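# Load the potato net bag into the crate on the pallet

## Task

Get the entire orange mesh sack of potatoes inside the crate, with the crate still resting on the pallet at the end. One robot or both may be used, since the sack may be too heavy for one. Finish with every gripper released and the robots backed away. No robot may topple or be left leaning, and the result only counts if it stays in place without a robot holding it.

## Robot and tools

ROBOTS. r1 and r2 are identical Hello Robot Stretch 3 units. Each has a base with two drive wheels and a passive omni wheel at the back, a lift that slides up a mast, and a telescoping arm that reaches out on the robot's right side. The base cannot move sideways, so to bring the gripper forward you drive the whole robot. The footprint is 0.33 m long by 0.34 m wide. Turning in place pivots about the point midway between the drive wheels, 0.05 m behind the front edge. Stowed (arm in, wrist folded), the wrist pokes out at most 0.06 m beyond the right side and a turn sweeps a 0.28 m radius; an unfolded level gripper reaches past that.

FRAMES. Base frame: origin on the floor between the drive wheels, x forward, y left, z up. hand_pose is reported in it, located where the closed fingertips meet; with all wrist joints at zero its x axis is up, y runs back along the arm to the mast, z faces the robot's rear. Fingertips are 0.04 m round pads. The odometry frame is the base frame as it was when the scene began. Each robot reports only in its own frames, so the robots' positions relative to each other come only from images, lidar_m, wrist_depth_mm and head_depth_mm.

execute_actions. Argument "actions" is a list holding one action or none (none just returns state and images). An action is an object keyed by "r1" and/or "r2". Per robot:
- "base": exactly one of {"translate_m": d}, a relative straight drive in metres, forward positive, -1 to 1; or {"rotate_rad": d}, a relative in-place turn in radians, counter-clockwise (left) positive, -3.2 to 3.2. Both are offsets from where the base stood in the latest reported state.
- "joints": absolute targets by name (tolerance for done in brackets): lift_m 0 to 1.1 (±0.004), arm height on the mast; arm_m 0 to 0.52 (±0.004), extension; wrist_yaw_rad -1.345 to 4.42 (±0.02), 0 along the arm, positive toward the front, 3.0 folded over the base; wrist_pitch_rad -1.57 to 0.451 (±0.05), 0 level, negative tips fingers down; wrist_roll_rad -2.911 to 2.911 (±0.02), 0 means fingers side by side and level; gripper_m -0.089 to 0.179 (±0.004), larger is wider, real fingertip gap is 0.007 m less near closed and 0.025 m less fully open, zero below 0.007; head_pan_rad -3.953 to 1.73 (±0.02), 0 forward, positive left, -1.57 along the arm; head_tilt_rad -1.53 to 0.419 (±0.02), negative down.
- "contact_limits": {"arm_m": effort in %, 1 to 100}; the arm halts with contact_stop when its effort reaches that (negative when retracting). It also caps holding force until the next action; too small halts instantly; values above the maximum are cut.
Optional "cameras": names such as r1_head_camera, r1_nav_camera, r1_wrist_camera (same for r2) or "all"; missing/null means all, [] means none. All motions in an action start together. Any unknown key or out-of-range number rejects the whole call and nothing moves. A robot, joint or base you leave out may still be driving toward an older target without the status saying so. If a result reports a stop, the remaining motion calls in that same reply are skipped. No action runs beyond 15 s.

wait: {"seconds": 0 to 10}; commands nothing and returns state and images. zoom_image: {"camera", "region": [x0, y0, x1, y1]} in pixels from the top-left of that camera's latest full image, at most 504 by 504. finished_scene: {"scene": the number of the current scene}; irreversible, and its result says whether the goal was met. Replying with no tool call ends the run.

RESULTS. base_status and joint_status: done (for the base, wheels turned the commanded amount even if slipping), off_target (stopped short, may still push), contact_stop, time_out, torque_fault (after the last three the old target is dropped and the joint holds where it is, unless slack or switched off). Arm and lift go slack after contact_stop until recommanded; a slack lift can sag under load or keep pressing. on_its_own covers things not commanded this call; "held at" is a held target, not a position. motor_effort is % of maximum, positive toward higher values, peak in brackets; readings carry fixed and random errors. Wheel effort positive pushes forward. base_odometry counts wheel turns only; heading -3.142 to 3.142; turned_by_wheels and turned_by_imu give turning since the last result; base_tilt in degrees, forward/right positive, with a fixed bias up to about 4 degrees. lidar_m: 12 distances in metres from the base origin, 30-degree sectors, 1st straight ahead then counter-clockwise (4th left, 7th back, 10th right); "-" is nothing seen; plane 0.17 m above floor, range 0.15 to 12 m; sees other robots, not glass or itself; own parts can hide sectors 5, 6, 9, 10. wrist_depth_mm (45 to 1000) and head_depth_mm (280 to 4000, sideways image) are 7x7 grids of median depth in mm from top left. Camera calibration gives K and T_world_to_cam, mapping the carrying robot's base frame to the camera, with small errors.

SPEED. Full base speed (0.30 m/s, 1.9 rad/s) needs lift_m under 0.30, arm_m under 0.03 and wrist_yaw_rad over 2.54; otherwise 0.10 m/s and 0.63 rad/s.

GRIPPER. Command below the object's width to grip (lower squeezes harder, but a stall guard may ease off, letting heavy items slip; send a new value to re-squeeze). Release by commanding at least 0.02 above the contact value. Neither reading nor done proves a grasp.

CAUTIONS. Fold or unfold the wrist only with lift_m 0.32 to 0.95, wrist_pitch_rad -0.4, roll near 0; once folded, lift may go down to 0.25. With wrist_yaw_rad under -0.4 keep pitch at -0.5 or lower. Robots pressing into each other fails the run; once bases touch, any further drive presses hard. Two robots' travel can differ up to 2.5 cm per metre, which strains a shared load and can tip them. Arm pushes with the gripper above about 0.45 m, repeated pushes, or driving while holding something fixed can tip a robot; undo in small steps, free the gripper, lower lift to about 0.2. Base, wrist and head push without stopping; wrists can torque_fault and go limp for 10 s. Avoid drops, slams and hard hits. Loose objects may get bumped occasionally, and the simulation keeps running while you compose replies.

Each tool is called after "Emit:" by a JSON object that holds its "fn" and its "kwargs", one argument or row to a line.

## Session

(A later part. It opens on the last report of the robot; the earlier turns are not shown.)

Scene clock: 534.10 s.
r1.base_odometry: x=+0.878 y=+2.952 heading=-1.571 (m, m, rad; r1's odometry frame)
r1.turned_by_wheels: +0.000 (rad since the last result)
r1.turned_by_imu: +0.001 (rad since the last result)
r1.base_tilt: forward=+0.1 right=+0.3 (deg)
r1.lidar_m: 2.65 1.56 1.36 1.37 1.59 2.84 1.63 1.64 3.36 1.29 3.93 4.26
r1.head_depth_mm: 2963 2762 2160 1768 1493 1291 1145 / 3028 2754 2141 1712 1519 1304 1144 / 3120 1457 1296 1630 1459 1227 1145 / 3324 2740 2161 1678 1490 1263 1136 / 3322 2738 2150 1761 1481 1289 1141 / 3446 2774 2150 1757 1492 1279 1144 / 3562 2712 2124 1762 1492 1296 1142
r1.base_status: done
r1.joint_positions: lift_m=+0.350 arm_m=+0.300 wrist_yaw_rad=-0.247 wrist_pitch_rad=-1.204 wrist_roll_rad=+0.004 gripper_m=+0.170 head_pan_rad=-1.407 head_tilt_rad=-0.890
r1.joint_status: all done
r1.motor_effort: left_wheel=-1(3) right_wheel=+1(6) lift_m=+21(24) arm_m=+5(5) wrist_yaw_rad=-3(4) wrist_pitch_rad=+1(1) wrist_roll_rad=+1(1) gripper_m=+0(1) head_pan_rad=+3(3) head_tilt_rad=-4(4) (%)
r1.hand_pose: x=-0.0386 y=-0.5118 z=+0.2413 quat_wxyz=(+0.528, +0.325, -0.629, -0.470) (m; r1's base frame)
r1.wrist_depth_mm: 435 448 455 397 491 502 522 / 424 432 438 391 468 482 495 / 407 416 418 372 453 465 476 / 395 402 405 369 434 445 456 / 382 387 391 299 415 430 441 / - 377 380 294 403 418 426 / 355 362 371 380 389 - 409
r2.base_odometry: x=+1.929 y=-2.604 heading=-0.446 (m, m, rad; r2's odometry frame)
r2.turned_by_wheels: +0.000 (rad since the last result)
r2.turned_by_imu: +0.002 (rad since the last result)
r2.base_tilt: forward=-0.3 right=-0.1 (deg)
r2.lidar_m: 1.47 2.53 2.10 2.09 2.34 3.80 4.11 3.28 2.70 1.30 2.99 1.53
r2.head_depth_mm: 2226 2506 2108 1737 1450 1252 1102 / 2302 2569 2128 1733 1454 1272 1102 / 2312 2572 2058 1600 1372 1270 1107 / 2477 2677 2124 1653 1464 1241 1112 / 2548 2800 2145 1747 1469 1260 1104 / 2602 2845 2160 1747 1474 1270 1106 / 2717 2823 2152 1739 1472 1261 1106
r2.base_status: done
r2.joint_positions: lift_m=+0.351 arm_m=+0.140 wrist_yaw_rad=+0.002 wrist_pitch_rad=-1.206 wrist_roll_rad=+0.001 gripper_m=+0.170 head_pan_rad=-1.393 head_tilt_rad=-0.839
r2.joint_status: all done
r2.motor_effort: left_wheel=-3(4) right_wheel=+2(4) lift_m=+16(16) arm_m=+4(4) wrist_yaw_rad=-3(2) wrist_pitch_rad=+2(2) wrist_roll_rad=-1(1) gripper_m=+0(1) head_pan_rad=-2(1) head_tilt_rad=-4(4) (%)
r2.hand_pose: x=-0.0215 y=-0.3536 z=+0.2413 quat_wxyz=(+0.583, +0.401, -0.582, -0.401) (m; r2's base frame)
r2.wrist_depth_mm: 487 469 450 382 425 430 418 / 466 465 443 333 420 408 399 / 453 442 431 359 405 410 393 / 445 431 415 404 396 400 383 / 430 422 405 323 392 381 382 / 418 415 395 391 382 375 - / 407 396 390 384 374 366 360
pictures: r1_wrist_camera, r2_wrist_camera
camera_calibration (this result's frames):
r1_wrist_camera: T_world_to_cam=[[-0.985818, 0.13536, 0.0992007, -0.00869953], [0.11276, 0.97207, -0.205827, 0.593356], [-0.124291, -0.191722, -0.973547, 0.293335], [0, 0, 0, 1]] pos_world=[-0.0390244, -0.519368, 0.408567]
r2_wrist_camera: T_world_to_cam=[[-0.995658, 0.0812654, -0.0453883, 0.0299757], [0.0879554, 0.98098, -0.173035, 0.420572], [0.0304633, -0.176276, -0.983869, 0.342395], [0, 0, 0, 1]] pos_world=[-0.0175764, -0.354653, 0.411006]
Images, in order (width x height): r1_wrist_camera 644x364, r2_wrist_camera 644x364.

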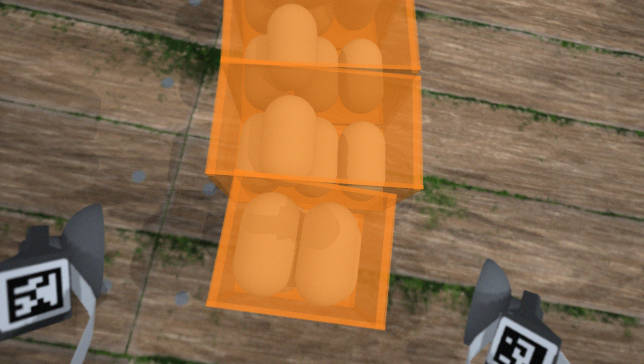

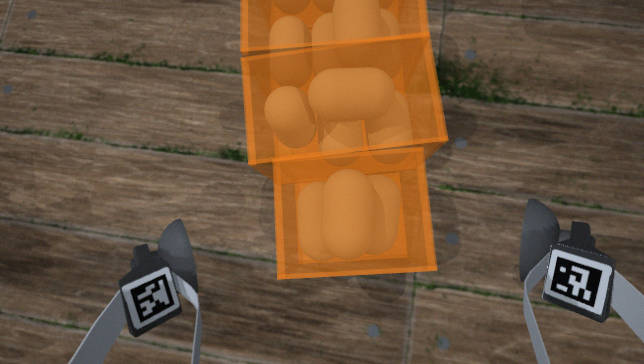

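Emit:
{"fn": "execute_actions", "kwargs": {
  "actions": [
    {"r1":{"base":{"translate_m":-0.01},"joints":{"lift_m":0.2}},"r2":{"joints":{"lift_m":0.2,"arm_m":0.165}}}
  ],
  "cameras": []
}}

Emit:
{"fn": "execute_actions", "kwargs": {
  "actions": [
    {"r1":{"joints":{"gripper_m":0.04}},"r2":{"joints":{"gripper_m":0.04}}}
  ],
  "cameras": []
}}

Emit:
{"fn": "execute_actions", "kwargs": {
  "actions": [
    {"r1":{"joints":{"lift_m":0.4,"arm_m":0.325}},"r2":{"joints":{"lift_m":0.4,"arm_m":0.19}}}
  ],
  "cameras": []
}}

Emit:
{"fn": "execute_actions", "kwargs": {
  "actions": [
    {"r1":{"joints":{"lift_m":0.64,"arm_m":0.335,"gripper_m":0.05}},"r2":{"joints":{"lift_m":0.64,"arm_m":0.2,"gripper_m":0.05}}}
  ],
  "cameras": []
}}

Emit:
{"fn": "execute_actions", "kwargs": {
  "actions": [
    {"r1":{"base":{"translate_m":-0.9},"joints":{"gripper_m":0.055,"head_pan_rad":-2.6,"head_tilt_rad":-0.7}},"r2":{"base":{"translate_m":0.9},"joints":{"gripper_m":0.055,"head_pan_rad":-0.5,"head_tilt_rad":-0.7}}}
  ],
  "cameras": ["r1_nav_camera","r2_nav_camera","r1_wrist_camera"]
}}

Scene clock: 544.20 s.
r1.base_odometry: x=+0.878 y=+2.962 heading=-1.571 (m, m, rad; r1's odometry frame)
r1.turned_by_wheels: +0.000 (rad since the last result)
r1.turned_by_imu: +0.000 (rad since the last result)
r1.base_tilt: forward=+0.2 right=+0.3 (deg)
r1.lidar_m: 2.66 1.57 1.36 1.37 1.60 2.84 1.62 1.62 3.35 1.28 3.94 4.28
r1.head_depth_mm: 2986 2779 2156 1774 1492 1292 1148 / 3054 2752 2153 1768 1494 1291 1144 / 3149 2644 1609 1610 1403 1246 1149 / 3300 2781 2078 1675 1495 1271 1140 / 3377 2741 2126 1747 1484 1291 1147 / 3411 2756 2152 1773 1499 1287 1140 / 3562 2721 2155 1750 1488 1293 1136
r1.base_status: done
r1.joint_positions: lift_m=+0.200 arm_m=+0.300 wrist_yaw_rad=-0.247 wrist_pitch_rad=-1.203 wrist_roll_rad=+0.004 gripper_m=+0.170 head_pan_rad=-1.407 head_tilt_rad=-0.890
r1.joint_status: all done
r1.motor_effort: left_wheel=-1(6) right_wheel=+1(2) lift_m=+20(23) arm_m=+5(6) wrist_yaw_rad=-3(4) wrist_pitch_rad=+1(1) wrist_roll_rad=+1(1) gripper_m=-2(2) head_pan_rad=+3(3) head_tilt_rad=-3(3) (%)
r1.hand_pose: x=-0.0387 y=-0.5120 z=+0.0914 quat_wxyz=(+0.528, +0.324, -0.629, -0.470) (m; r1's base frame)
r1.wrist_depth_mm: 274 283 178 228 303 317 327 / 266 271 171 218 230 303 315 / 255 260 186 220 224 293 299 / 247 252 145 156 271 280 288 / - 241 140 145 262 269 277 / - 233 136 139 252 262 266 / 223 228 231 144 245 - 258
r2.base_odometry: x=+1.929 y=-2.604 heading=-0.446 (m, m, rad; r2's odometry frame)
r2.turned_by_wheels: +0.000 (rad since the last result)
r2.turned_by_imu: +0.001 (rad since the last result)
r2.base_tilt: forward=-0.3 right=+0.0 (deg)
r2.lidar_m: 1.47 2.53 2.10 2.09 2.34 3.81 4.12 3.26 2.70 1.30 3.01 1.53
r2.head_depth_mm: 2251 2505 2133 1719 1442 1252 1101 / 2318 2554 2131 1721 1448 1257 1104 / 2347 2575 2059 1601 1367 1252 1094 / 2462 2674 1752 1643 1456 1264 1108 / 2530 2782 2130 1746 1469 1257 1104 / 2631 2808 2150 1744 1460 1269 1102 / 2686 2824 2161 1761 1474 1254 1112
r2.base_status: not commanded
r2.joint_positions: lift_m=+0.201 arm_m=+0.165 wrist_yaw_rad=+0.002 wrist_pitch_rad=-1.204 wrist_roll_rad=+0.000 gripper_m=+0.170 head_pan_rad=-1.393 head_tilt_rad=-0.839
r2.joint_status: all done
r2.motor_effort: left_wheel=-3(3) right_wheel=+1(1) lift_m=+14(15) arm_m=+4(2) wrist_yaw_rad=-2(3) wrist_pitch_rad=+2(2) wrist_roll_rad=-1(1) gripper_m=-1(2) head_pan_rad=-2(2) head_tilt_rad=-5(5) (%)
r2.hand_pose: x=-0.0215 y=-0.3790 z=+0.0915 quat_wxyz=(+0.583, +0.401, -0.582, -0.400) (m; r2's base frame)
r2.wrist_depth_mm: 307 301 236 165 170 273 267 / 297 289 190 197 210 267 261 / 288 282 277 220 214 261 253 / 283 275 268 210 255 254 249 / 272 270 261 160 194 248 241 / 267 264 255 154 194 243 - / 263 253 249 244 241 237 232
pictures: none
No camera images: the call's "cameras" was empty. Leave "cameras" out to get every camera's image.

Scene clock: 546.10 s.
r1.base_odometry: x=+0.878 y=+2.962 heading=-1.571 (m, m, rad; r1's odometry frame)
r1.turned_by_wheels: +0.000 (rad since the last result)
r1.turned_by_imu: +0.000 (rad since the last result)
r1.base_tilt: forward=+0.2 right=+0.4 (deg)
r1.lidar_m: 2.65 1.56 1.36 1.37 1.60 2.84 1.62 1.62 3.35 1.29 3.93 4.26
r1.head_depth_mm: 2961 2761 2148 1761 1494 1293 1144 / 3060 2772 2142 1772 1499 1295 1144 / 3166 2675 1607 1600 1399 1253 1143 / 3333 2785 2094 1675 1493 1267 1147 / 3271 2768 2120 1751 1493 1289 1144 / 3454 2759 2132 1763 1480 1299 1140 / 3491 2724 2165 1761 1501 1296 1138
r1.base_status: not commanded
r1.joint_positions: lift_m=+0.201 arm_m=+0.300 wrist_yaw_rad=-0.248 wrist_pitch_rad=-1.199 wrist_roll_rad=+0.004 gripper_m=+0.043 head_pan_rad=-1.407 head_tilt_rad=-0.890
r1.joint_status: all done
r1.motor_effort: left_wheel=-1(1) right_wheel=+0(1) lift_m=+14(20) arm_m=+5(6) wrist_yaw_rad=-3(4) wrist_pitch_rad=+0(1) wrist_roll_rad=+1(1) gripper_m=-59(100) head_pan_rad=+3(3) head_tilt_rad=-3(4) (%)
r1.hand_pose: x=-0.0390 y=-0.5130 z=+0.0919 quat_wxyz=(+0.529, +0.323, -0.630, -0.469) (m; r1's base frame)
r1.wrist_depth_mm: 280 287 188 245 304 323 330 / 270 276 176 222 235 309 316 / 259 266 213 222 226 297 304 / 251 256 149 159 274 283 292 / 243 247 143 148 264 273 279 / - 235 138 142 254 264 268 / 225 230 232 144 246 - 260
r2.base_odometry: x=+1.929 y=-2.604 heading=-0.447 (m, m, rad; r2's odometry frame)
r2.turned_by_wheels: +0.000 (rad since the last result)
r2.turned_by_imu: +0.000 (rad since the last result)
r2.base_tilt: forward=-0.2 right=-0.2 (deg)
r2.lidar_m: 1.47 2.54 2.10 2.09 2.34 3.79 4.13 3.26 2.70 1.30 3.01 1.53
r2.head_depth_mm: 2224 2519 2135 1727 1457 1253 1102 / 2306 2554 2137 1735 1450 1256 1101 / 2348 2599 2061 1587 1358 1255 1099 / 2454 2697 1761 1652 1457 1231 1103 / 2535 2784 2160 1749 1471 1262 1108 / 2619 2818 2149 1743 1466 1266 1105 / 2741 2829 2171 1751 1473 1266 1113
r2.base_status: not commanded
r2.joint_positions: lift_m=+0.201 arm_m=+0.165 wrist_yaw_rad=-0.002 wrist_pitch_rad=-1.203 wrist_roll_rad=+0.000 gripper_m=+0.042 head_pan_rad=-1.393 head_tilt_rad=-0.839
r2.joint_status: all done
r2.motor_effort: left_wheel=-6(6) right_wheel=+6(6) lift_m=+14(14) arm_m=+4(4) wrist_yaw_rad=+3(3) wrist_pitch_rad=+1(2) wrist_roll_rad=-1(1) gripper_m=-50(98) head_pan_rad=-3(2) head_tilt_rad=-4(4) (%)
r2.hand_pose: x=-0.0218 y=-0.3793 z=+0.0916 quat_wxyz=(+0.583, +0.400, -0.583, -0.401) (m; r2's base frame)
r2.wrist_depth_mm: 307 303 239 167 172 275 268 / 301 293 192 194 211 265 261 / 292 283 278 219 215 260 256 / 281 276 268 212 254 254 249 / 274 272 263 160 196 250 242 / 266 266 257 155 193 244 238 / 262 254 251 244 240 238 233
pictures: none
No camera images: the call's "cameras" was empty. Leave "cameras" out to get every camera's image.

Scene clock: 548.77 s.
r1.base_odometry: x=+0.878 y=+2.962 heading=-1.571 (m, m, rad; r1's odometry frame)
r1.turned_by_wheels: +0.000 (rad since the last result)
r1.turned_by_imu: +0.000 (rad since the last result)
r1.base_tilt: forward=+0.1 right=+0.4 (deg)
r1.lidar_m: 2.66 1.57 1.37 1.37 1.60 2.84 1.62 1.62 3.36 0.58 3.93 4.25
r1.head_depth_mm: 2976 2763 2149 1765 1490 1297 1145 / 3049 2747 2137 1754 1527 1293 1161 / 3198 1395 1224 1599 1294 1249 1146 / 3237 2654 2142 1676 1491 1269 1142 / 3353 2742 2158 1750 1488 1289 1140 / 3416 2763 2123 1755 1487 1294 1145 / 3583 2741 2126 1753 1483 1288 1140
r1.base_status: not commanded
r1.joint_positions: lift_m=+0.399 arm_m=+0.325 wrist_yaw_rad=-0.241 wrist_pitch_rad=-1.210 wrist_roll_rad=-0.004 gripper_m=+0.059 head_pan_rad=-1.407 head_tilt_rad=-0.890
r1.joint_status: all done
r1.on_its_own: gripper_m is held at +0.059, not at your +0.040, by its stall guard, which is still easing
r1.motor_effort: left_wheel=+1(3) right_wheel=+1(5) lift_m=+60(62) arm_m=+1(11) wrist_yaw_rad=-10(10) wrist_pitch_rad=+3(14) wrist_roll_rad=+5(5) gripper_m=-15(57) head_pan_rad=+4(3) head_tilt_rad=-4(4) (%)
r1.hand_pose: x=-0.0378 y=-0.5357 z=+0.2894 quat_wxyz=(+0.530, +0.330, -0.624, -0.469) (m; r1's base frame)
r1.wrist_depth_mm: 481 494 302 317 547 556 576 / 466 476 300 314 518 534 552 / 450 460 218 277 503 515 533 / 439 448 190 251 482 495 510 / 422 433 162 169 466 482 496 / - 409 149 153 448 464 477 / 395 403 155 150 433 452 460
r2.base_odometry: x=+1.929 y=-2.604 heading=-0.446 (m, m, rad; r2's odometry frame)
r2.turned_by_wheels: +0.000 (rad since the last result)
r2.turned_by_imu: +0.001 (rad since the last result)
r2.base_tilt: forward=-0.2 right=-0.1 (deg)
r2.lidar_m: 1.47 2.52 2.10 2.09 2.34 3.79 4.11 3.26 2.70 0.45 3.02 1.53
r2.head_depth_mm: 2247 2511 2128 1730 1448 1252 1099 / 2305 2566 2126 1729 1458 1251 1110 / 2336 2539 2071 1600 1239 1189 1107 / 2487 2440 2069 1646 1465 1223 1106 / 2548 2774 2123 1734 1453 1262 1104 / 2634 2814 2169 1751 1453 1259 1108 / 2716 2821 2171 1739 1468 1258 1111
r2.base_status: not commanded
r2.joint_positions: lift_m=+0.399 arm_m=+0.190 wrist_yaw_rad=-0.005 wrist_pitch_rad=-1.197 wrist_roll_rad=+0.006 gripper_m=+0.059 head_pan_rad=-1.393 head_tilt_rad=-0.840
r2.joint_status: all done
r2.on_its_own: gripper_m is held at +0.057, not at your +0.040, by its stall guard, which is still easing
r2.motor_effort: left_wheel=-3(6) right_wheel=+1(7) lift_m=+51(53) arm_m=+0(6) wrist_yaw_rad=+8(6) wrist_pitch_rad=-1(16) wrist_roll_rad=-3(3) gripper_m=-38(49) head_pan_rad=-2(2) head_tilt_rad=-4(5) (%)
r2.hand_pose: x=-0.0220 y=-0.4060 z=+0.2902 quat_wxyz=(+0.581, +0.396, -0.587, -0.402) (m; r2's base frame)
r2.wrist_depth_mm: 531 520 513 311 301 473 466 / 508 509 502 230 259 465 450 / 509 496 479 246 250 450 445 / 488 486 472 251 250 443 434 / 474 465 456 175 209 440 417 / 464 462 444 164 200 417 410 / 446 447 428 206 412 408 404
pictures: none
No camera images: the call's "cameras" was empty. Leave "cameras" out to get every camera's image.

Scene clock: 551.77 s.
r1.base_odometry: x=+0.878 y=+2.962 heading=-1.571 (m, m, rad; r1's odometry frame)
r1.turned_by_wheels: +0.000 (rad since the last result)
r1.turned_by_imu: +0.000 (rad since the last result)
r1.base_tilt: forward=+0.1 right=+0.5 (deg)
r1.lidar_m: 2.66 1.57 1.37 1.37 1.60 2.85 1.62 1.63 3.36 1.29 3.93 4.25
r1.head_depth_mm: 3000 2758 2139 1758 1489 1328 - / 3030 2649 2091 - 1470 1292 1146 / 1227 1034 1775 - 901 1295 1142 / 3215 2735 2139 1669 1446 1295 1145 / 3445 2774 2138 1755 1488 1294 1137 / 3486 2764 2158 1749 1487 1292 1139 / 3577 2741 2146 1765 1490 1284 1144
r1.base_status: not commanded
r1.joint_positions: lift_m=+0.639 arm_m=+0.335 wrist_yaw_rad=-0.241 wrist_pitch_rad=-1.224 wrist_roll_rad=-0.005 gripper_m=+0.066 head_pan_rad=-1.407 head_tilt_rad=-0.890
r1.joint_status: gripper_m off_target (ended at +0.066, target +0.050); the others done
r1.on_its_own: gripper_m is held at +0.063, not at your +0.050, by its stall guard, which is still easing
r1.motor_effort: left_wheel=+0(1) right_wheel=+0(0) lift_m=+60(63) arm_m=+2(4) wrist_yaw_rad=-8(9) wrist_pitch_rad=+7(7) wrist_roll_rad=+5(6) gripper_m=-43(93) head_pan_rad=+3(4) head_tilt_rad=-4(4) (%)
r1.hand_pose: x=-0.0370 y=-0.5423 z=+0.5286 quat_wxyz=(+0.527, +0.335, -0.622, -0.472) (m; r1's base frame)
r1.wrist_depth_mm: 724 751 307 321 827 853 876 / 706 727 302 316 803 818 850 / 687 705 227 289 766 790 817 / 666 685 212 253 734 766 784 / 646 662 164 172 712 738 763 / - 636 150 155 696 725 732 / 607 624 151 149 669 693 707
r2.base_odometry: x=+1.929 y=-2.604 heading=-0.446 (m, m, rad; r2's odometry frame)
r2.turned_by_wheels: +0.000 (rad since the last result)
r2.turned_by_imu: +0.001 (rad since the last result)
r2.base_tilt: forward=-0.3 right=+0.0 (deg)
r2.lidar_m: 1.47 2.53 2.10 2.09 2.35 3.82 4.11 3.27 2.70 1.29 3.00 1.53
r2.head_depth_mm: 2241 2506 2118 1716 1464 1263 - / 2307 2542 2063 1731 - 1251 1106 / 2290 1035 1612 1070 - 1188 1103 / 1223 2678 2127 1650 1431 1233 1105 / 2522 2775 2150 1741 1461 1263 1107 / 2634 2812 2153 1747 1465 1257 1112 / 2728 2832 2161 1745 1458 1263 1110
r2.base_status: not commanded
r2.joint_positions: lift_m=+0.639 arm_m=+0.200 wrist_yaw_rad=-0.005 wrist_pitch_rad=-1.212 wrist_roll_rad=+0.006 gripper_m=+0.068 head_pan_rad=-1.393 head_tilt_rad=-0.840
r2.joint_status: gripper_m off_target (ended at +0.068, target +0.050); the others done
r2.on_its_own: gripper_m is held at +0.066, not at your +0.050, by its stall guard, which is still easing
r2.motor_effort: left_wheel=-3(3) right_wheel=+1(1) lift_m=+51(53) arm_m=+2(2) wrist_yaw_rad=+7(6) wrist_pitch_rad=+4(4) wrist_roll_rad=-3(3) gripper_m=-34(72) head_pan_rad=-2(2) head_tilt_rad=-4(4) (%)
r2.hand_pose: x=-0.0220 y=-0.4122 z=+0.5292 quat_wxyz=(+0.578, +0.400, -0.584, -0.406) (m; r2's base frame)
r2.wrist_depth_mm: 773 773 757 311 302 712 689 / 768 747 755 248 256 688 685 / 752 725 703 248 249 679 677 / 723 710 706 254 248 661 653 / 699 684 691 179 211 641 629 / 708 676 679 163 198 637 620 / 697 664 660 198 201 619 606
pictures: none
No camera images: the call's "cameras" was empty. Leave "cameras" out to get every camera's image.

Scene clock: 561.93 s.
r1.base_odometry: x=+0.877 y=+3.862 heading=-1.570 (m, m, rad; r1's odometry frame)
r1.turned_by_wheels: +0.000 (rad since the last result)
r1.turned_by_imu: +0.003 (rad since the last result)
r1.base_tilt: forward=+0.0 right=+0.4 (deg)
r1.lidar_m: 3.07 1.85 1.62 1.62 1.89 3.36 3.55 0.78 0.95 1.21 3.66 5.10
r1.head_depth_mm: 3425 3627 2928 1999 1703 1427 1237 / 3641 3997 2953 2040 1605 1385 1220 / 3972 - 2932 2056 1547 1285 1216 / - - 2924 2041 1513 1293 1222 / 3738 3962 2970 2037 1541 1335 1225 / 3342 3711 2949 1768 1558 1395 1219 / 3093 3332 2922 2180 1464 1436 1251
r1.base_status: done
r1.joint_positions: lift_m=+0.639 arm_m=+0.335 wrist_yaw_rad=-0.241 wrist_pitch_rad=-1.276 wrist_roll_rad=-0.011 gripper_m=+0.109 head_pan_rad=-2.593 head_tilt_rad=-0.705
r1.joint_status: gripper_m off_target (ended at +0.109, target +0.055); the others done
r1.on_its_own: gripper_m is held at +0.108, not at your +0.055, by its stall guard, which is still easing
r1.motor_effort: left_wheel=+2(4) right_wheel=-2(6) lift_m=+59(59) arm_m=+3(2) wrist_yaw_rad=-9(8) wrist_pitch_rad=+21(21) wrist_roll_rad=+8(8) gripper_m=-17(95) head_pan_rad=-3(43) head_tilt_rad=+1(11) (%)
r1.hand_pose: x=-0.0339 y=-0.5296 z=+0.5255 quat_wxyz=(+0.516, +0.352, -0.611, -0.485) (m; r1's base frame)
r1.wrist_depth_mm: 706 725 310 755 786 795 684 / 681 700 287 319 771 785 672 / 672 692 246 326 747 769 666 / 660 677 220 273 728 743 727 / 641 667 172 182 701 729 724 / - 632 154 159 686 710 704 / 619 624 142 147 677 697 702
r2.base_odometry: x=+2.741 y=-2.992 heading=-0.446 (m, m, rad; r2's odometry frame)
r2.turned_by_wheels: +0.000 (rad since the last result)
r2.turned_by_imu: +0.003 (rad since the last result)
r2.base_tilt: forward=-0.4 right=+0.0 (deg)
r2.lidar_m: 0.72 2.32 1.93 1.92 2.15 3.51 5.01 3.44 2.88 1.22 0.83 0.59
r2.head_depth_mm: 3739 3836 2625 1977 1522 1320 1139 / 3845 3927 2637 1991 1400 1331 1142 / 3651 3949 2659 1788 1440 1296 1149 / 3528 3722 2678 1879 1452 1231 1147 / 3362 3662 2703 1899 1420 1158 1154 / 3212 3534 2671 1894 1381 1275 1131 / 3147 3428 2744 1912 1533 1316 1157
r2.base_status: done
r2.joint_positions: lift_m=+0.639 arm_m=+0.200 wrist_yaw_rad=-0.005 wrist_pitch_rad=-1.256 wrist_roll_rad=+0.006 gripper_m=+0.105 head_pan_rad=-0.507 head_tilt_rad=-0.705
r2.joint_status: gripper_m off_target (ended at +0.105, target +0.055); the others done
r2.on_its_own: gripper_m is held at +0.104, not at your +0.055, by its stall guard, which is not easing now
r2.motor_effort: left_wheel=-2(4) right_wheel=-1(6) lift_m=+50(51) arm_m=+2(2) wrist_yaw_rad=+6(7) wrist_pitch_rad=+16(17) wrist_roll_rad=-3(3) gripper_m=-21(85) head_pan_rad=+3(35) head_tilt_rad=+2(14) (%)
r2.hand_pose: x=-0.0219 y=-0.4013 z=+0.5265 quat_wxyz=(+0.569, +0.413, -0.575, -0.418) (m; r2's base frame)
r2.wrist_depth_mm: 653 745 734 338 327 676 663 / 618 741 704 315 266 670 672 / 612 705 690 242 233 659 646 / 593 725 693 260 259 643 638 / 600 682 687 199 248 663 638 / 578 693 666 168 204 642 613 / 581 678 681 153 182 628 603
pictures: r1_nav_camera (sideways: a quarter turn counterclockwise sets it upright), r1_wrist_camera, r2_nav_camera (sideways: a quarter turn counterclockwise sets it upright)
camera_calibration (this result's frames):
r1_nav_camera: T_world_to_cam=[[-0.626988, -0.321048, 0.709798, -0.878464], [-0.506429, 0.860314, -0.0582178, 0.129474], [-0.591959, -0.395965, -0.701995, 0.866873], [0, 0, 0, 1]] pos_world=[0.0279359, -0.050167, 1.23961]
r1_wrist_camera: T_world_to_cam=[[-0.989481, 0.10887, 0.0952581, -0.0419329], [0.0955737, 0.986297, -0.134479, 0.638004], [-0.108594, -0.12396, -0.986327, 0.610389], [0, 0, 0, 1]] pos_world=[-0.0361839, -0.549032, 0.691836]
r2_nav_camera: T_world_to_cam=[[0.520982, -0.320367, 0.791165, -0.980606], [-0.515309, -0.85697, -0.00768315, 0.0612407], [0.680467, -0.403692, -0.611554, 0.754677], [0, 0, 0, 1]] pos_world=[0.0289033, 0.0429843, 1.23782]
Images, in order (width x height): r1_nav_camera 672x504, r1_wrist_camera 644x364, r2_nav_camera 672x504.

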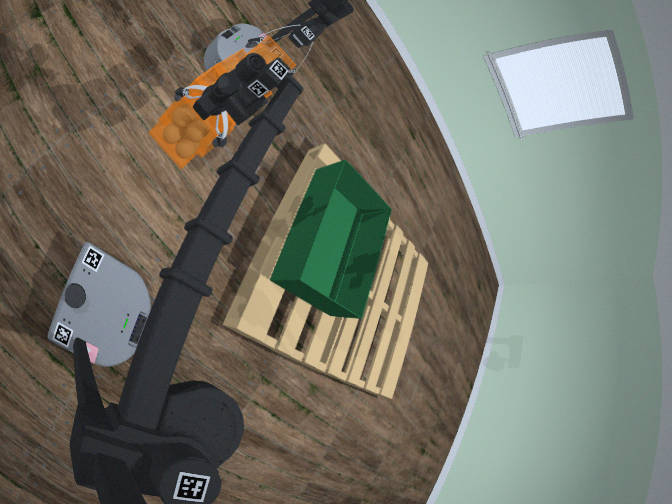

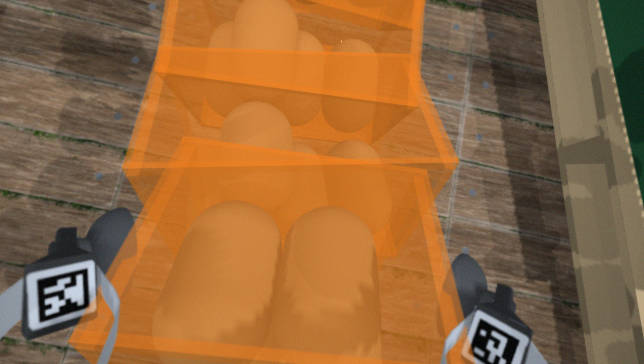

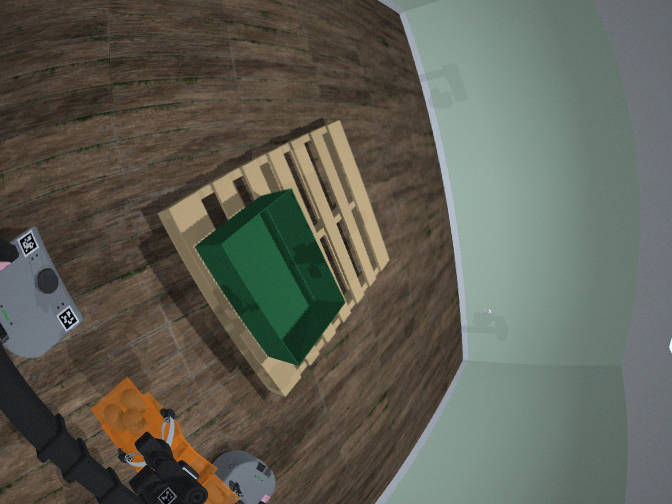

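Emit:
{"fn": "execute_actions", "kwargs": {
  "actions": [
    {"r1":{"base":{"translate_m":0.45},"joints":{"gripper_m":0.05}},"r2":{"base":{"translate_m":-0.45},"joints":{"gripper_m":0.05}}}
  ],
  "cameras": []
}}

Emit:
{"fn": "execute_actions", "kwargs": {
  "actions": [
    {"r1":{"base":{"rotate_rad":-0.12},"joints":{"wrist_yaw_rad":-0.12}},"r2":{"base":{"rotate_rad":0.12},"joints":{"wrist_yaw_rad":-0.12}}}
  ],
  "cameras": []
}}

Emit:
{"fn": "execute_actions", "kwargs": {
  "actions": [
    {"r1":{"base":{"rotate_rad":-0.12},"joints":{"wrist_yaw_rad":0.0,"arm_m":0.345}},"r2":{"base":{"rotate_rad":0.12},"joints":{"wrist_yaw_rad":-0.24,"arm_m":0.21}}}
  ],
  "cameras": []
}}

Emit:
{"fn": "execute_actions", "kwargs": {
  "actions": [
    {"r1":{"base":{"translate_m":-0.2},"joints":{"arm_m":0.39,"gripper_m":0.055}},"r2":{"base":{"translate_m":0.2},"joints":{"arm_m":0.255,"gripper_m":0.055}}}
  ],
  "cameras": []
}}

Emit:
{"fn": "execute_actions", "kwargs": {
  "actions": [
    {"r1":{"base":{"translate_m":-0.2},"joints":{"arm_m":0.44}},"r2":{"base":{"translate_m":0.2},"joints":{"arm_m":0.305}}}
  ],
  "cameras": ["r1_wrist_camera","r2_wrist_camera","r1_nav_camera"]
}}

Scene clock: 586.93 s.
r1.base_odometry: x=+0.878 y=+3.412 heading=-1.570 (m, m, rad; r1's odometry frame)
r1.turned_by_wheels: +0.000 (rad since the last result)
r1.turned_by_imu: +0.000 (rad since the last result)
r1.base_tilt: forward=+0.2 right=+0.3 (deg)
r1.lidar_m: 2.89 1.71 1.49 1.49 1.74 3.11 1.55 1.19 3.22 1.24 3.79 4.69
r1.head_depth_mm: 3830 - 2887 2079 1722 1420 1251 / - - 2920 2018 1595 1428 1220 / - - 2804 1868 1635 1432 1222 / - - 2786 1959 1673 1420 1227 / 3923 - 2954 1790 1727 1421 1218 / 3582 3756 2980 1931 1723 1433 1218 / 3219 3516 2927 2183 1717 1432 1243
r1.base_status: done
r1.joint_positions: lift_m=+0.639 arm_m=+0.335 wrist_yaw_rad=-0.241 wrist_pitch_rad=-1.239 wrist_roll_rad=-0.011 gripper_m=+0.078 head_pan_rad=-2.593 head_tilt_rad=-0.705
r1.joint_status: gripper_m off_target (ended at +0.078, target +0.050)
r1.on_its_own: gripper_m is held at +0.076, not at your +0.050, by its stall guard, which is still easing
r1.motor_effort: left_wheel=+0(5) right_wheel=+0(3) lift_m=+59(60) arm_m=+3(3) wrist_yaw_rad=-9(9) wrist_pitch_rad=+11(21) wrist_roll_rad=+8(8) gripper_m=-37(100) head_pan_rad=-3(3) head_tilt_rad=+1(2) (%)
r1.hand_pose: x=-0.0361 y=-0.5386 z=+0.5276 quat_wxyz=(+0.525, +0.341, -0.618, -0.476) (m; r1's base frame)
r1.wrist_depth_mm: 725 751 315 777 820 838 862 / 709 723 306 321 771 812 831 / 687 700 244 326 753 787 802 / 670 685 220 265 733 754 778 / 646 660 170 178 717 734 749 / - 641 152 158 687 716 734 / 612 624 144 148 664 695 702
r2.base_odometry: x=+2.335 y=-2.798 heading=-0.446 (m, m, rad; r2's odometry frame)
r2.turned_by_wheels: +0.000 (rad since the last result)
r2.turned_by_imu: +0.001 (rad since the last result)
r2.base_tilt: forward=-0.3 right=+0.0 (deg)
r2.lidar_m: 1.03 2.43 2.01 2.01 2.24 3.63 4.57 3.34 2.79 1.26 3.11 1.05
r2.head_depth_mm: 3632 3683 2593 1986 1583 1323 1134 / - 3931 2657 1986 1589 1337 1141 / - - 2650 1834 1607 1339 1143 / 3930 3981 2687 1671 1607 1338 1144 / 3762 3970 2488 1814 1529 1347 1152 / 3629 3916 2529 1746 1462 1349 1154 / 3499 3801 2691 1769 1529 1348 1157
r2.base_status: done
r2.joint_positions: lift_m=+0.639 arm_m=+0.200 wrist_yaw_rad=-0.005 wrist_pitch_rad=-1.222 wrist_roll_rad=+0.006 gripper_m=+0.078 head_pan_rad=-0.507 head_tilt_rad=-0.704
r2.joint_status: gripper_m off_target (ended at +0.078, target +0.050)
r2.on_its_own: gripper_m is held at +0.077, not at your +0.050, by its stall guard, which is still easing
r2.motor_effort: left_wheel=-2(7) right_wheel=+1(4) lift_m=+51(51) arm_m=+2(2) wrist_yaw_rad=+6(6) wrist_pitch_rad=+6(16) wrist_roll_rad=-3(3) gripper_m=-31(98) head_pan_rad=+4(4) head_tilt_rad=+2(2) (%)
r2.hand_pose: x=-0.0219 y=-0.4099 z=+0.5286 quat_wxyz=(+0.577, +0.403, -0.582, -0.409) (m; r2's base frame)
r2.wrist_depth_mm: 781 770 743 336 333 679 693 / 768 774 739 314 270 684 665 / 742 725 711 236 233 682 663 / 739 712 707 264 259 659 634 / 716 695 704 189 247 660 626 / 691 703 655 167 200 654 617 / 693 674 655 159 186 629 608
pictures: none
No camera images: the call's "cameras" was empty. Leave "cameras" out to get every camera's image.

Scene clock: 588.13 s.
r1.base_odometry: x=+0.878 y=+3.412 heading=-1.690 (m, m, rad; r1's odometry frame)
r1.turned_by_wheels: -0.120 (rad since the last result)
r1.turned_by_imu: -0.120 (rad since the last result)
r1.base_tilt: forward=+0.1 right=+0.4 (deg)
r1.lidar_m: 3.61 1.85 1.50 1.49 1.64 2.57 3.97 1.19 1.43 1.25 3.53 4.73
r1.head_depth_mm: 3570 3864 2940 2160 1716 1432 1241 / 3865 - 2945 2054 1701 1427 1218 / - - 2923 2016 1610 1424 1218 / - - 2777 1893 1641 1425 1220 / - - 2813 1958 1672 1421 1222 / 3960 - 2969 1841 1726 1425 1219 / 3547 3714 2972 1936 1724 1427 1245
r1.base_status: done
r1.joint_positions: lift_m=+0.639 arm_m=+0.335 wrist_yaw_rad=-0.109 wrist_pitch_rad=-1.240 wrist_roll_rad=-0.013 gripper_m=+0.085 head_pan_rad=-2.593 head_tilt_rad=-0.705
r1.joint_status: all done
r1.on_its_own: gripper_m is held at +0.084, not at your +0.050, by its stall guard, which is still easing
r1.motor_effort: left_wheel=+5(9) right_wheel=-5(10) lift_m=+60(59) arm_m=+3(3) wrist_yaw_rad=-11(11) wrist_pitch_rad=+11(11) wrist_roll_rad=+10(10) gripper_m=-33(37) head_pan_rad=-3(3) head_tilt_rad=+2(1) (%)
r1.hand_pose: x=-0.0282 y=-0.5399 z=+0.5276 quat_wxyz=(+0.556, +0.382, -0.593, -0.439) (m; r1's base frame)
r1.wrist_depth_mm: 727 752 282 780 810 832 861 / 704 714 287 321 787 806 833 / 681 705 243 326 760 785 803 / 662 684 220 268 735 750 772 / 648 671 171 179 714 732 749 / - 634 154 158 690 710 743 / 604 623 145 149 674 697 712
r2.base_odometry: x=+2.335 y=-2.798 heading=-0.326 (m, m, rad; r2's odometry frame)
r2.turned_by_wheels: +0.120 (rad since the last result)
r2.turned_by_imu: +0.122 (rad since the last result)
r2.base_tilt: forward=-0.3 right=+0.0 (deg)
r2.lidar_m: 1.25 2.25 2.00 2.01 2.40 4.48 4.56 3.11 2.77 1.26 3.36 1.03
r2.head_depth_mm: - 3900 2604 1974 1592 1323 1134 / 3999 3920 2603 1840 1596 1325 1139 / 3881 - 2657 1669 1596 1330 1146 / 3761 3962 2551 1819 1565 1337 1151 / 3644 3865 2450 1759 1505 1344 1144 / 3598 3820 2704 1741 1510 1351 1153 / 3449 3745 2732 1973 1617 1346 1157
r2.base_status: done
r2.joint_positions: lift_m=+0.639 arm_m=+0.200 wrist_yaw_rad=-0.116 wrist_pitch_rad=-1.222 wrist_roll_rad=+0.000 gripper_m=+0.085 head_pan_rad=-0.507 head_tilt_rad=-0.704
r2.joint_status: all done
r2.on_its_own: gripper_m is held at +0.084, not at your +0.050, by its stall guard, which is still easing
r2.motor_effort: left_wheel=-2(10) right_wheel=+0(6) lift_m=+50(51) arm_m=+2(2) wrist_yaw_rad=-4(8) wrist_pitch_rad=+7(7) wrist_roll_rad=-1(3) gripper_m=-28(31) head_pan_rad=+3(3) head_tilt_rad=+2(2) (%)
r2.hand_pose: x=-0.0291 y=-0.4093 z=+0.5285 quat_wxyz=(+0.555, +0.372, -0.601, -0.439) (m; r2's base frame)
r2.wrist_depth_mm: 776 760 764 336 337 706 699 / 738 764 734 316 306 704 674 / 745 737 719 233 236 669 671 / 741 722 702 260 261 652 653 / 709 696 686 188 249 654 623 / 713 679 669 167 200 651 622 / 681 668 665 161 187 639 613
pictures: none
No camera images: the call's "cameras" was empty. Leave "cameras" out to get every camera's image.

Scene clock: 589.23 s.
r1.base_odometry: x=+0.878 y=+3.412 heading=-1.810 (m, m, rad; r1's odometry frame)
r1.turned_by_wheels: -0.120 (rad since the last result)
r1.turned_by_imu: -0.119 (rad since the last result)
r1.base_tilt: forward=+0.0 right=+0.5 (deg)
r1.lidar_m: 4.70 2.01 1.53 1.49 1.56 2.21 3.96 1.19 1.31 1.25 3.36 4.81
r1.head_depth_mm: 3524 3834 2974 2154 1717 1422 1233 / 3680 3872 2979 2161 1725 1440 1220 / 3843 - 2925 2036 1675 1425 1223 / - - 2994 1919 1621 1422 1217 / - - 2801 1885 1628 1426 1221 / - - 2970 1935 1672 1431 1226 / 3927 - 3003 1855 1707 1435 1247
r1.base_status: done
r1.joint_positions: lift_m=+0.639 arm_m=+0.345 wrist_yaw_rad=+0.016 wrist_pitch_rad=-1.248 wrist_roll_rad=-0.021 gripper_m=+0.092 head_pan_rad=-2.593 head_tilt_rad=-0.705
r1.joint_status: all done
r1.on_its_own: gripper_m is held at +0.091, not at your +0.050, by its stall guard, which is still easing; wrist_yaw_rad is at rest, and its effort (-17) is outside its rest range (-12 to +12)
r1.motor_effort: left_wheel=+7(13) right_wheel=-7(11) lift_m=+60(59) arm_m=+5(2) wrist_yaw_rad=-17(18) wrist_pitch_rad=+13(14) wrist_roll_rad=+13(13) gripper_m=-26(35) head_pan_rad=-3(3) head_tilt_rad=+2(1) (%)
r1.hand_pose: x=-0.0207 y=-0.5480 z=+0.5271 quat_wxyz=(+0.583, +0.422, -0.564, -0.405) (m; r1's base frame)
r1.wrist_depth_mm: 722 735 275 775 809 830 864 / 707 719 286 321 783 803 831 / 680 692 243 327 760 773 799 / 667 675 220 269 734 749 766 / 655 657 171 180 705 729 751 / - 634 154 159 684 725 741 / 614 622 145 149 672 698 702
r2.base_odometry: x=+2.335 y=-2.798 heading=-0.206 (m, m, rad; r2's odometry frame)
r2.turned_by_wheels: +0.120 (rad since the last result)
r2.turned_by_imu: +0.122 (rad since the last result)
r2.base_tilt: forward=-0.3 right=+0.0 (deg)
r2.lidar_m: 3.15 2.14 2.01 2.04 2.63 4.55 4.38 2.96 1.26 1.26 1.22 1.03
r2.head_depth_mm: 3898 3914 2624 1871 1583 1325 1141 / 3792 3943 2636 1660 1594 1327 1140 / 3736 3967 2531 1787 1578 1331 1147 / 3648 3915 2454 1779 1518 1342 1148 / 3634 3870 2414 1735 1515 1343 1155 / 3593 3837 2716 1893 1572 1353 1157 / 3532 3793 2736 2027 1624 1350 1160
r2.base_status: done
r2.joint_positions: lift_m=+0.639 arm_m=+0.210 wrist_yaw_rad=-0.233 wrist_pitch_rad=-1.229 wrist_roll_rad=-0.003 gripper_m=+0.089 head_pan_rad=-0.507 head_tilt_rad=-0.704
r2.joint_status: all done
r2.on_its_own: gripper_m is held at +0.087, not at your +0.050, by its stall guard, which is still easing
r2.motor_effort: left_wheel=+0(9) right_wheel=-1(4) lift_m=+51(51) arm_m=+3(5) wrist_yaw_rad=-8(9) wrist_pitch_rad=+9(9) wrist_roll_rad=+0(1) gripper_m=-28(28) head_pan_rad=+3(4) head_tilt_rad=+2(2) (%)
r2.hand_pose: x=-0.0362 y=-0.4161 z=+0.5281 quat_wxyz=(+0.527, +0.339, -0.620, -0.472) (m; r2's base frame)
r2.wrist_depth_mm: 768 759 763 325 700 705 695 / 765 754 732 314 308 684 665 / 739 725 710 232 238 665 659 / 731 707 689 261 259 656 655 / 702 685 673 190 254 654 624 / 704 692 671 169 202 638 616 / 685 655 658 159 186 636 604
pictures: none
No camera images: the call's "cameras" was empty. Leave "cameras" out to get every camera's image.

Scene clock: 592.43 s.
r1.base_odometry: x=+0.925 y=+3.606 heading=-1.810 (m, m, rad; r1's odometry frame)
r1.turned_by_wheels: +0.000 (rad since the last result)
r1.turned_by_imu: +0.001 (rad since the last result)
r1.base_tilt: forward=+0.1 right=+0.4 (deg)
r1.lidar_m: 4.90 2.04 1.54 1.50 1.58 2.23 3.76 1.02 1.08 1.33 3.40 4.79
r1.head_depth_mm: 3323 3643 2932 2179 1720 1420 1245 / 3500 3782 2924 2171 1721 1411 1220 / 3683 3961 2927 2080 1727 1432 1216 / 3826 - 2911 2033 1600 1432 1222 / - - 2938 1814 1509 1430 1218 / - - 2951 1811 1493 1424 1216 / 3931 - 2944 1821 1519 1427 1245
r1.base_status: done
r1.joint_positions: lift_m=+0.639 arm_m=+0.390 wrist_yaw_rad=+0.018 wrist_pitch_rad=-1.255 wrist_roll_rad=-0.027 gripper_m=+0.070 head_pan_rad=-2.593 head_tilt_rad=-0.705
r1.joint_status: gripper_m off_target (ended at +0.070, target +0.055); the others done
r1.on_its_own: gripper_m is held at +0.068, not at your +0.055, by its stall guard, which is still easing; wrist_yaw_rad is at rest, and its effort (-19) is outside its rest range (-12 to +12)
r1.motor_effort: left_wheel=+7(7) right_wheel=-7(12) lift_m=+60(60) arm_m=+6(7) wrist_yaw_rad=-19(21) wrist_pitch_rad=+15(30) wrist_roll_rad=+16(17) gripper_m=-41(100) head_pan_rad=-3(3) head_tilt_rad=+1(1) (%)
r1.hand_pose: x=-0.0206 y=-0.5911 z=+0.5267 quat_wxyz=(+0.584, +0.426, -0.560, -0.405) (m; r1's base frame)
r1.wrist_depth_mm: 716 737 273 784 791 820 833 / 702 713 282 322 775 792 826 / 677 699 244 326 747 767 801 / 665 675 219 271 727 747 773 / 644 665 172 180 712 728 749 / - 628 154 159 688 717 734 / 605 625 144 149 669 704 710
r2.base_odometry: x=+2.531 y=-2.839 heading=-0.206 (m, m, rad; r2's odometry frame)
r2.turned_by_wheels: +0.000 (rad since the last result)
r2.turned_by_imu: +0.001 (rad since the last result)
r2.base_tilt: forward=-0.3 right=-0.1 (deg)
r2.lidar_m: 3.00 2.05 1.93 1.96 2.52 4.74 4.49 3.07 1.33 1.34 0.97 0.85
r2.head_depth_mm: 3603 3925 2629 1782 1536 1321 1135 / 3639 3896 2671 1685 1467 1335 1143 / 3542 3761 2453 1692 1425 1337 1144 / 3510 3716 2671 1671 1379 1335 1147 / 3448 3727 2655 1862 1498 1340 1150 / 3425 3678 2704 1954 1618 1348 1150 / 3326 3646 2736 2047 1628 1349 1151
r2.base_status: done
r2.joint_positions: lift_m=+0.639 arm_m=+0.255 wrist_yaw_rad=-0.236 wrist_pitch_rad=-1.237 wrist_roll_rad=-0.003 gripper_m=+0.071 head_pan_rad=-0.507 head_tilt_rad=-0.704
r2.joint_status: gripper_m off_target (ended at +0.071, target +0.055); the others done
r2.on_its_own: gripper_m is held at +0.070, not at your +0.055, by its stall guard, which is still easing
r2.motor_effort: left_wheel=-1(7) right_wheel=-1(3) lift_m=+51(51) arm_m=+3(9) wrist_yaw_rad=-5(8) wrist_pitch_rad=+11(26) wrist_roll_rad=+0(0) gripper_m=-16(98) head_pan_rad=+2(3) head_tilt_rad=+1(2) (%)
r2.hand_pose: x=-0.0359 y=-0.4591 z=+0.5276 quat_wxyz=(+0.525, +0.340, -0.619, -0.475) (m; r2's base frame)
r2.wrist_depth_mm: 755 765 734 340 693 688 667 / 743 732 715 312 305 683 660 / 733 725 709 232 235 672 673 / 710 714 696 259 259 653 645 / 687 708 688 193 250 650 631 / 693 688 676 166 201 647 632 / 685 670 649 157 184 636 620
pictures: none
No camera images: the call's "cameras" was empty. Leave "cameras" out to get every camera's image.

Scene clock: 595.63 s.
r1.base_odometry: x=+0.972 y=+3.800 heading=-1.809 (m, m, rad; r1's odometry frame)
r1.turned_by_wheels: +0.000 (rad since the last result)
r1.turned_by_imu: +0.001 (rad since the last result)
r1.base_tilt: forward=+0.2 right=+0.5 (deg)
r1.lidar_m: 4.99 2.05 1.55 1.51 1.59 2.24 3.56 0.94 0.88 1.40 3.38 4.75
r1.head_depth_mm: 3122 3450 2959 2171 1722 1417 1246 / 3280 3691 2972 2183 1722 1425 1221 / 3449 3791 2913 2091 1722 1423 1222 / 3670 3965 2938 2041 1634 1389 1218 / 3763 - 2963 2018 1587 1340 1223 / - - 2949 2040 1479 1340 1222 / 3916 - 3007 2028 1560 1361 1246
r1.base_status: done
r1.joint_positions: lift_m=+0.639 arm_m=+0.440 wrist_yaw_rad=+0.019 wrist_pitch_rad=-1.264 wrist_roll_rad=-0.027 gripper_m=+0.089 head_pan_rad=-2.593 head_tilt_rad=-0.705
r1.joint_status: all done
r1.on_its_own: gripper_m is held at +0.088, not at your +0.055, by its stall guard, which is still easing; wrist_yaw_rad is at rest, and its effort (-20) is outside its rest range (-12 to +12)
r1.motor_effort: left_wheel=+6(8) right_wheel=-6(14) lift_m=+60(60) arm_m=+6(6) wrist_yaw_rad=-20(19) wrist_pitch_rad=+18(30) wrist_roll_rad=+16(17) gripper_m=-32(41) head_pan_rad=-3(3) head_tilt_rad=+1(1) (%)
r1.hand_pose: x=-0.0206 y=-0.6388 z=+0.5262 quat_wxyz=(+0.582, +0.429, -0.558, -0.407) (m; r1's base frame)
r1.wrist_depth_mm: 703 719 276 768 787 800 625 / 693 704 278 323 773 788 627 / 675 691 247 327 747 764 632 / 655 669 221 275 730 743 625 / 642 660 173 182 711 724 610 / - 639 155 160 682 717 599 / 613 628 143 149 673 697 591
r2.base_odometry: x=+2.727 y=-2.880 heading=-0.206 (m, m, rad; r2's odometry frame)
r2.turned_by_wheels: +0.000 (rad since the last result)
r2.turned_by_imu: +0.001 (rad since the last result)
r2.base_tilt: forward=-0.3 right=-0.1 (deg)
r2.lidar_m: 2.87 1.97 1.84 1.87 2.40 4.92 4.62 3.17 1.41 1.41 0.73 0.68
r2.head_depth_mm: 3484 3799 2626 1672 1357 1321 1133 / 3465 3684 2628 1630 1438 1294 1140 / 3408 3707 2629 1823 1440 1256 1138 / 3343 3683 2664 1921 1437 1254 1155 / 3299 3571 2661 1879 1517 1327 1145 / 3290 3529 2708 1952 1626 1340 1150 / 3205 3606 2694 2055 1616 1350 1154
r2.base_status: done
r2.joint_positions: lift_m=+0.639 arm_m=+0.305 wrist_yaw_rad=-0.238 wrist_pitch_rad=-1.241 wrist_roll_rad=+0.001 gripper_m=+0.086 head_pan_rad=-0.507 head_tilt_rad=-0.704
r2.joint_status: all done
r2.on_its_own: gripper_m is held at +0.085, not at your +0.055, by its stall guard, which is still easing
r2.motor_effort: left_wheel=-1(5) right_wheel=-2(4) lift_m=+51(51) arm_m=+4(8) wrist_yaw_rad=-3(5) wrist_pitch_rad=+12(27) wrist_roll_rad=-1(2) gripper_m=-28(34) head_pan_rad=+3(3) head_tilt_rad=+2(2) (%)
r2.hand_pose: x=-0.0358 y=-0.5081 z=+0.5274 quat_wxyz=(+0.522, +0.340, -0.620, -0.477) (m; r2's base frame)
r2.wrist_depth_mm: 635 758 736 326 701 684 681 / 625 730 712 320 311 668 667 / 596 717 709 250 284 666 655 / 586 722 678 257 264 665 654 / 570 709 690 256 256 641 635 / 556 681 658 171 208 641 611 / 540 675 647 152 183 624 608
pictures: r1_nav_camera (sideways: a quarter turn counterclockwise sets it upright), r1_wrist_camera, r2_wrist_camera
camera_calibration (this result's frames):
r1_nav_camera: T_world_to_cam=[[-0.626963, -0.320902, 0.709887, -0.878579], [-0.506299, 0.860391, -0.0582199, 0.129476], [-0.592097, -0.395916, -0.701905, 0.866757], [0, 0, 0, 1]] pos_world=[0.0279212, -0.0501746, 1.23961]
r1_wrist_camera: T_world_to_cam=[[-0.981253, -0.163682, 0.101739, -0.194309], [-0.177437, 0.97333, -0.145414, 0.736457], [-0.075224, -0.16074, -0.984126, 0.574943], [0, 0, 0, 1]] pos_world=[-0.0167416, -0.656204, 0.692676]
r2_wrist_camera: T_world_to_cam=[[-0.947233, 0.31772, -0.0424765, 0.161558], [0.32052, 0.937073, -0.138423, 0.590629], [-0.00417622, -0.144734, -0.989462, 0.614791], [0, 0, 0, 1]] pos_world=[-0.0337072, -0.515812, 0.696931]
Images, in order (width x height): r1_nav_camera 672x504, r1_wrist_camera 644x364, r2_wrist_camera 644x364.

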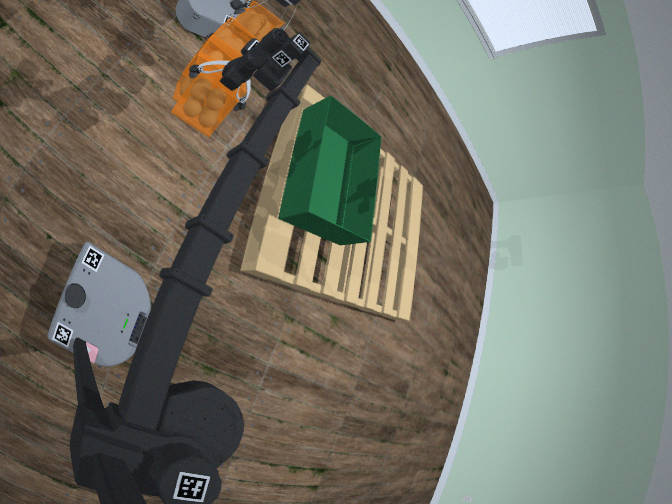

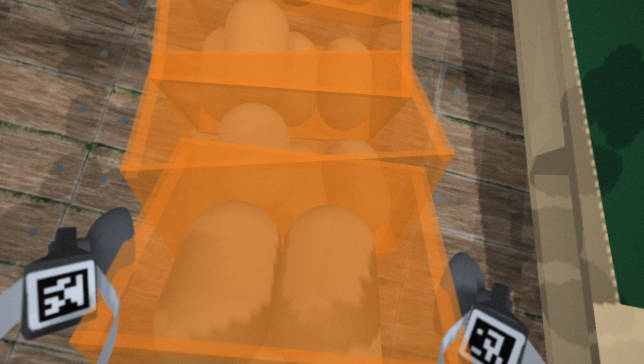

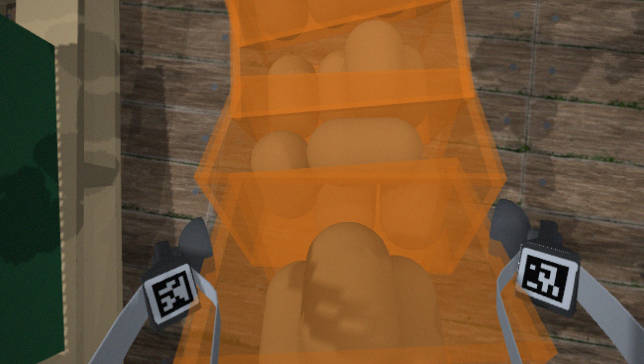

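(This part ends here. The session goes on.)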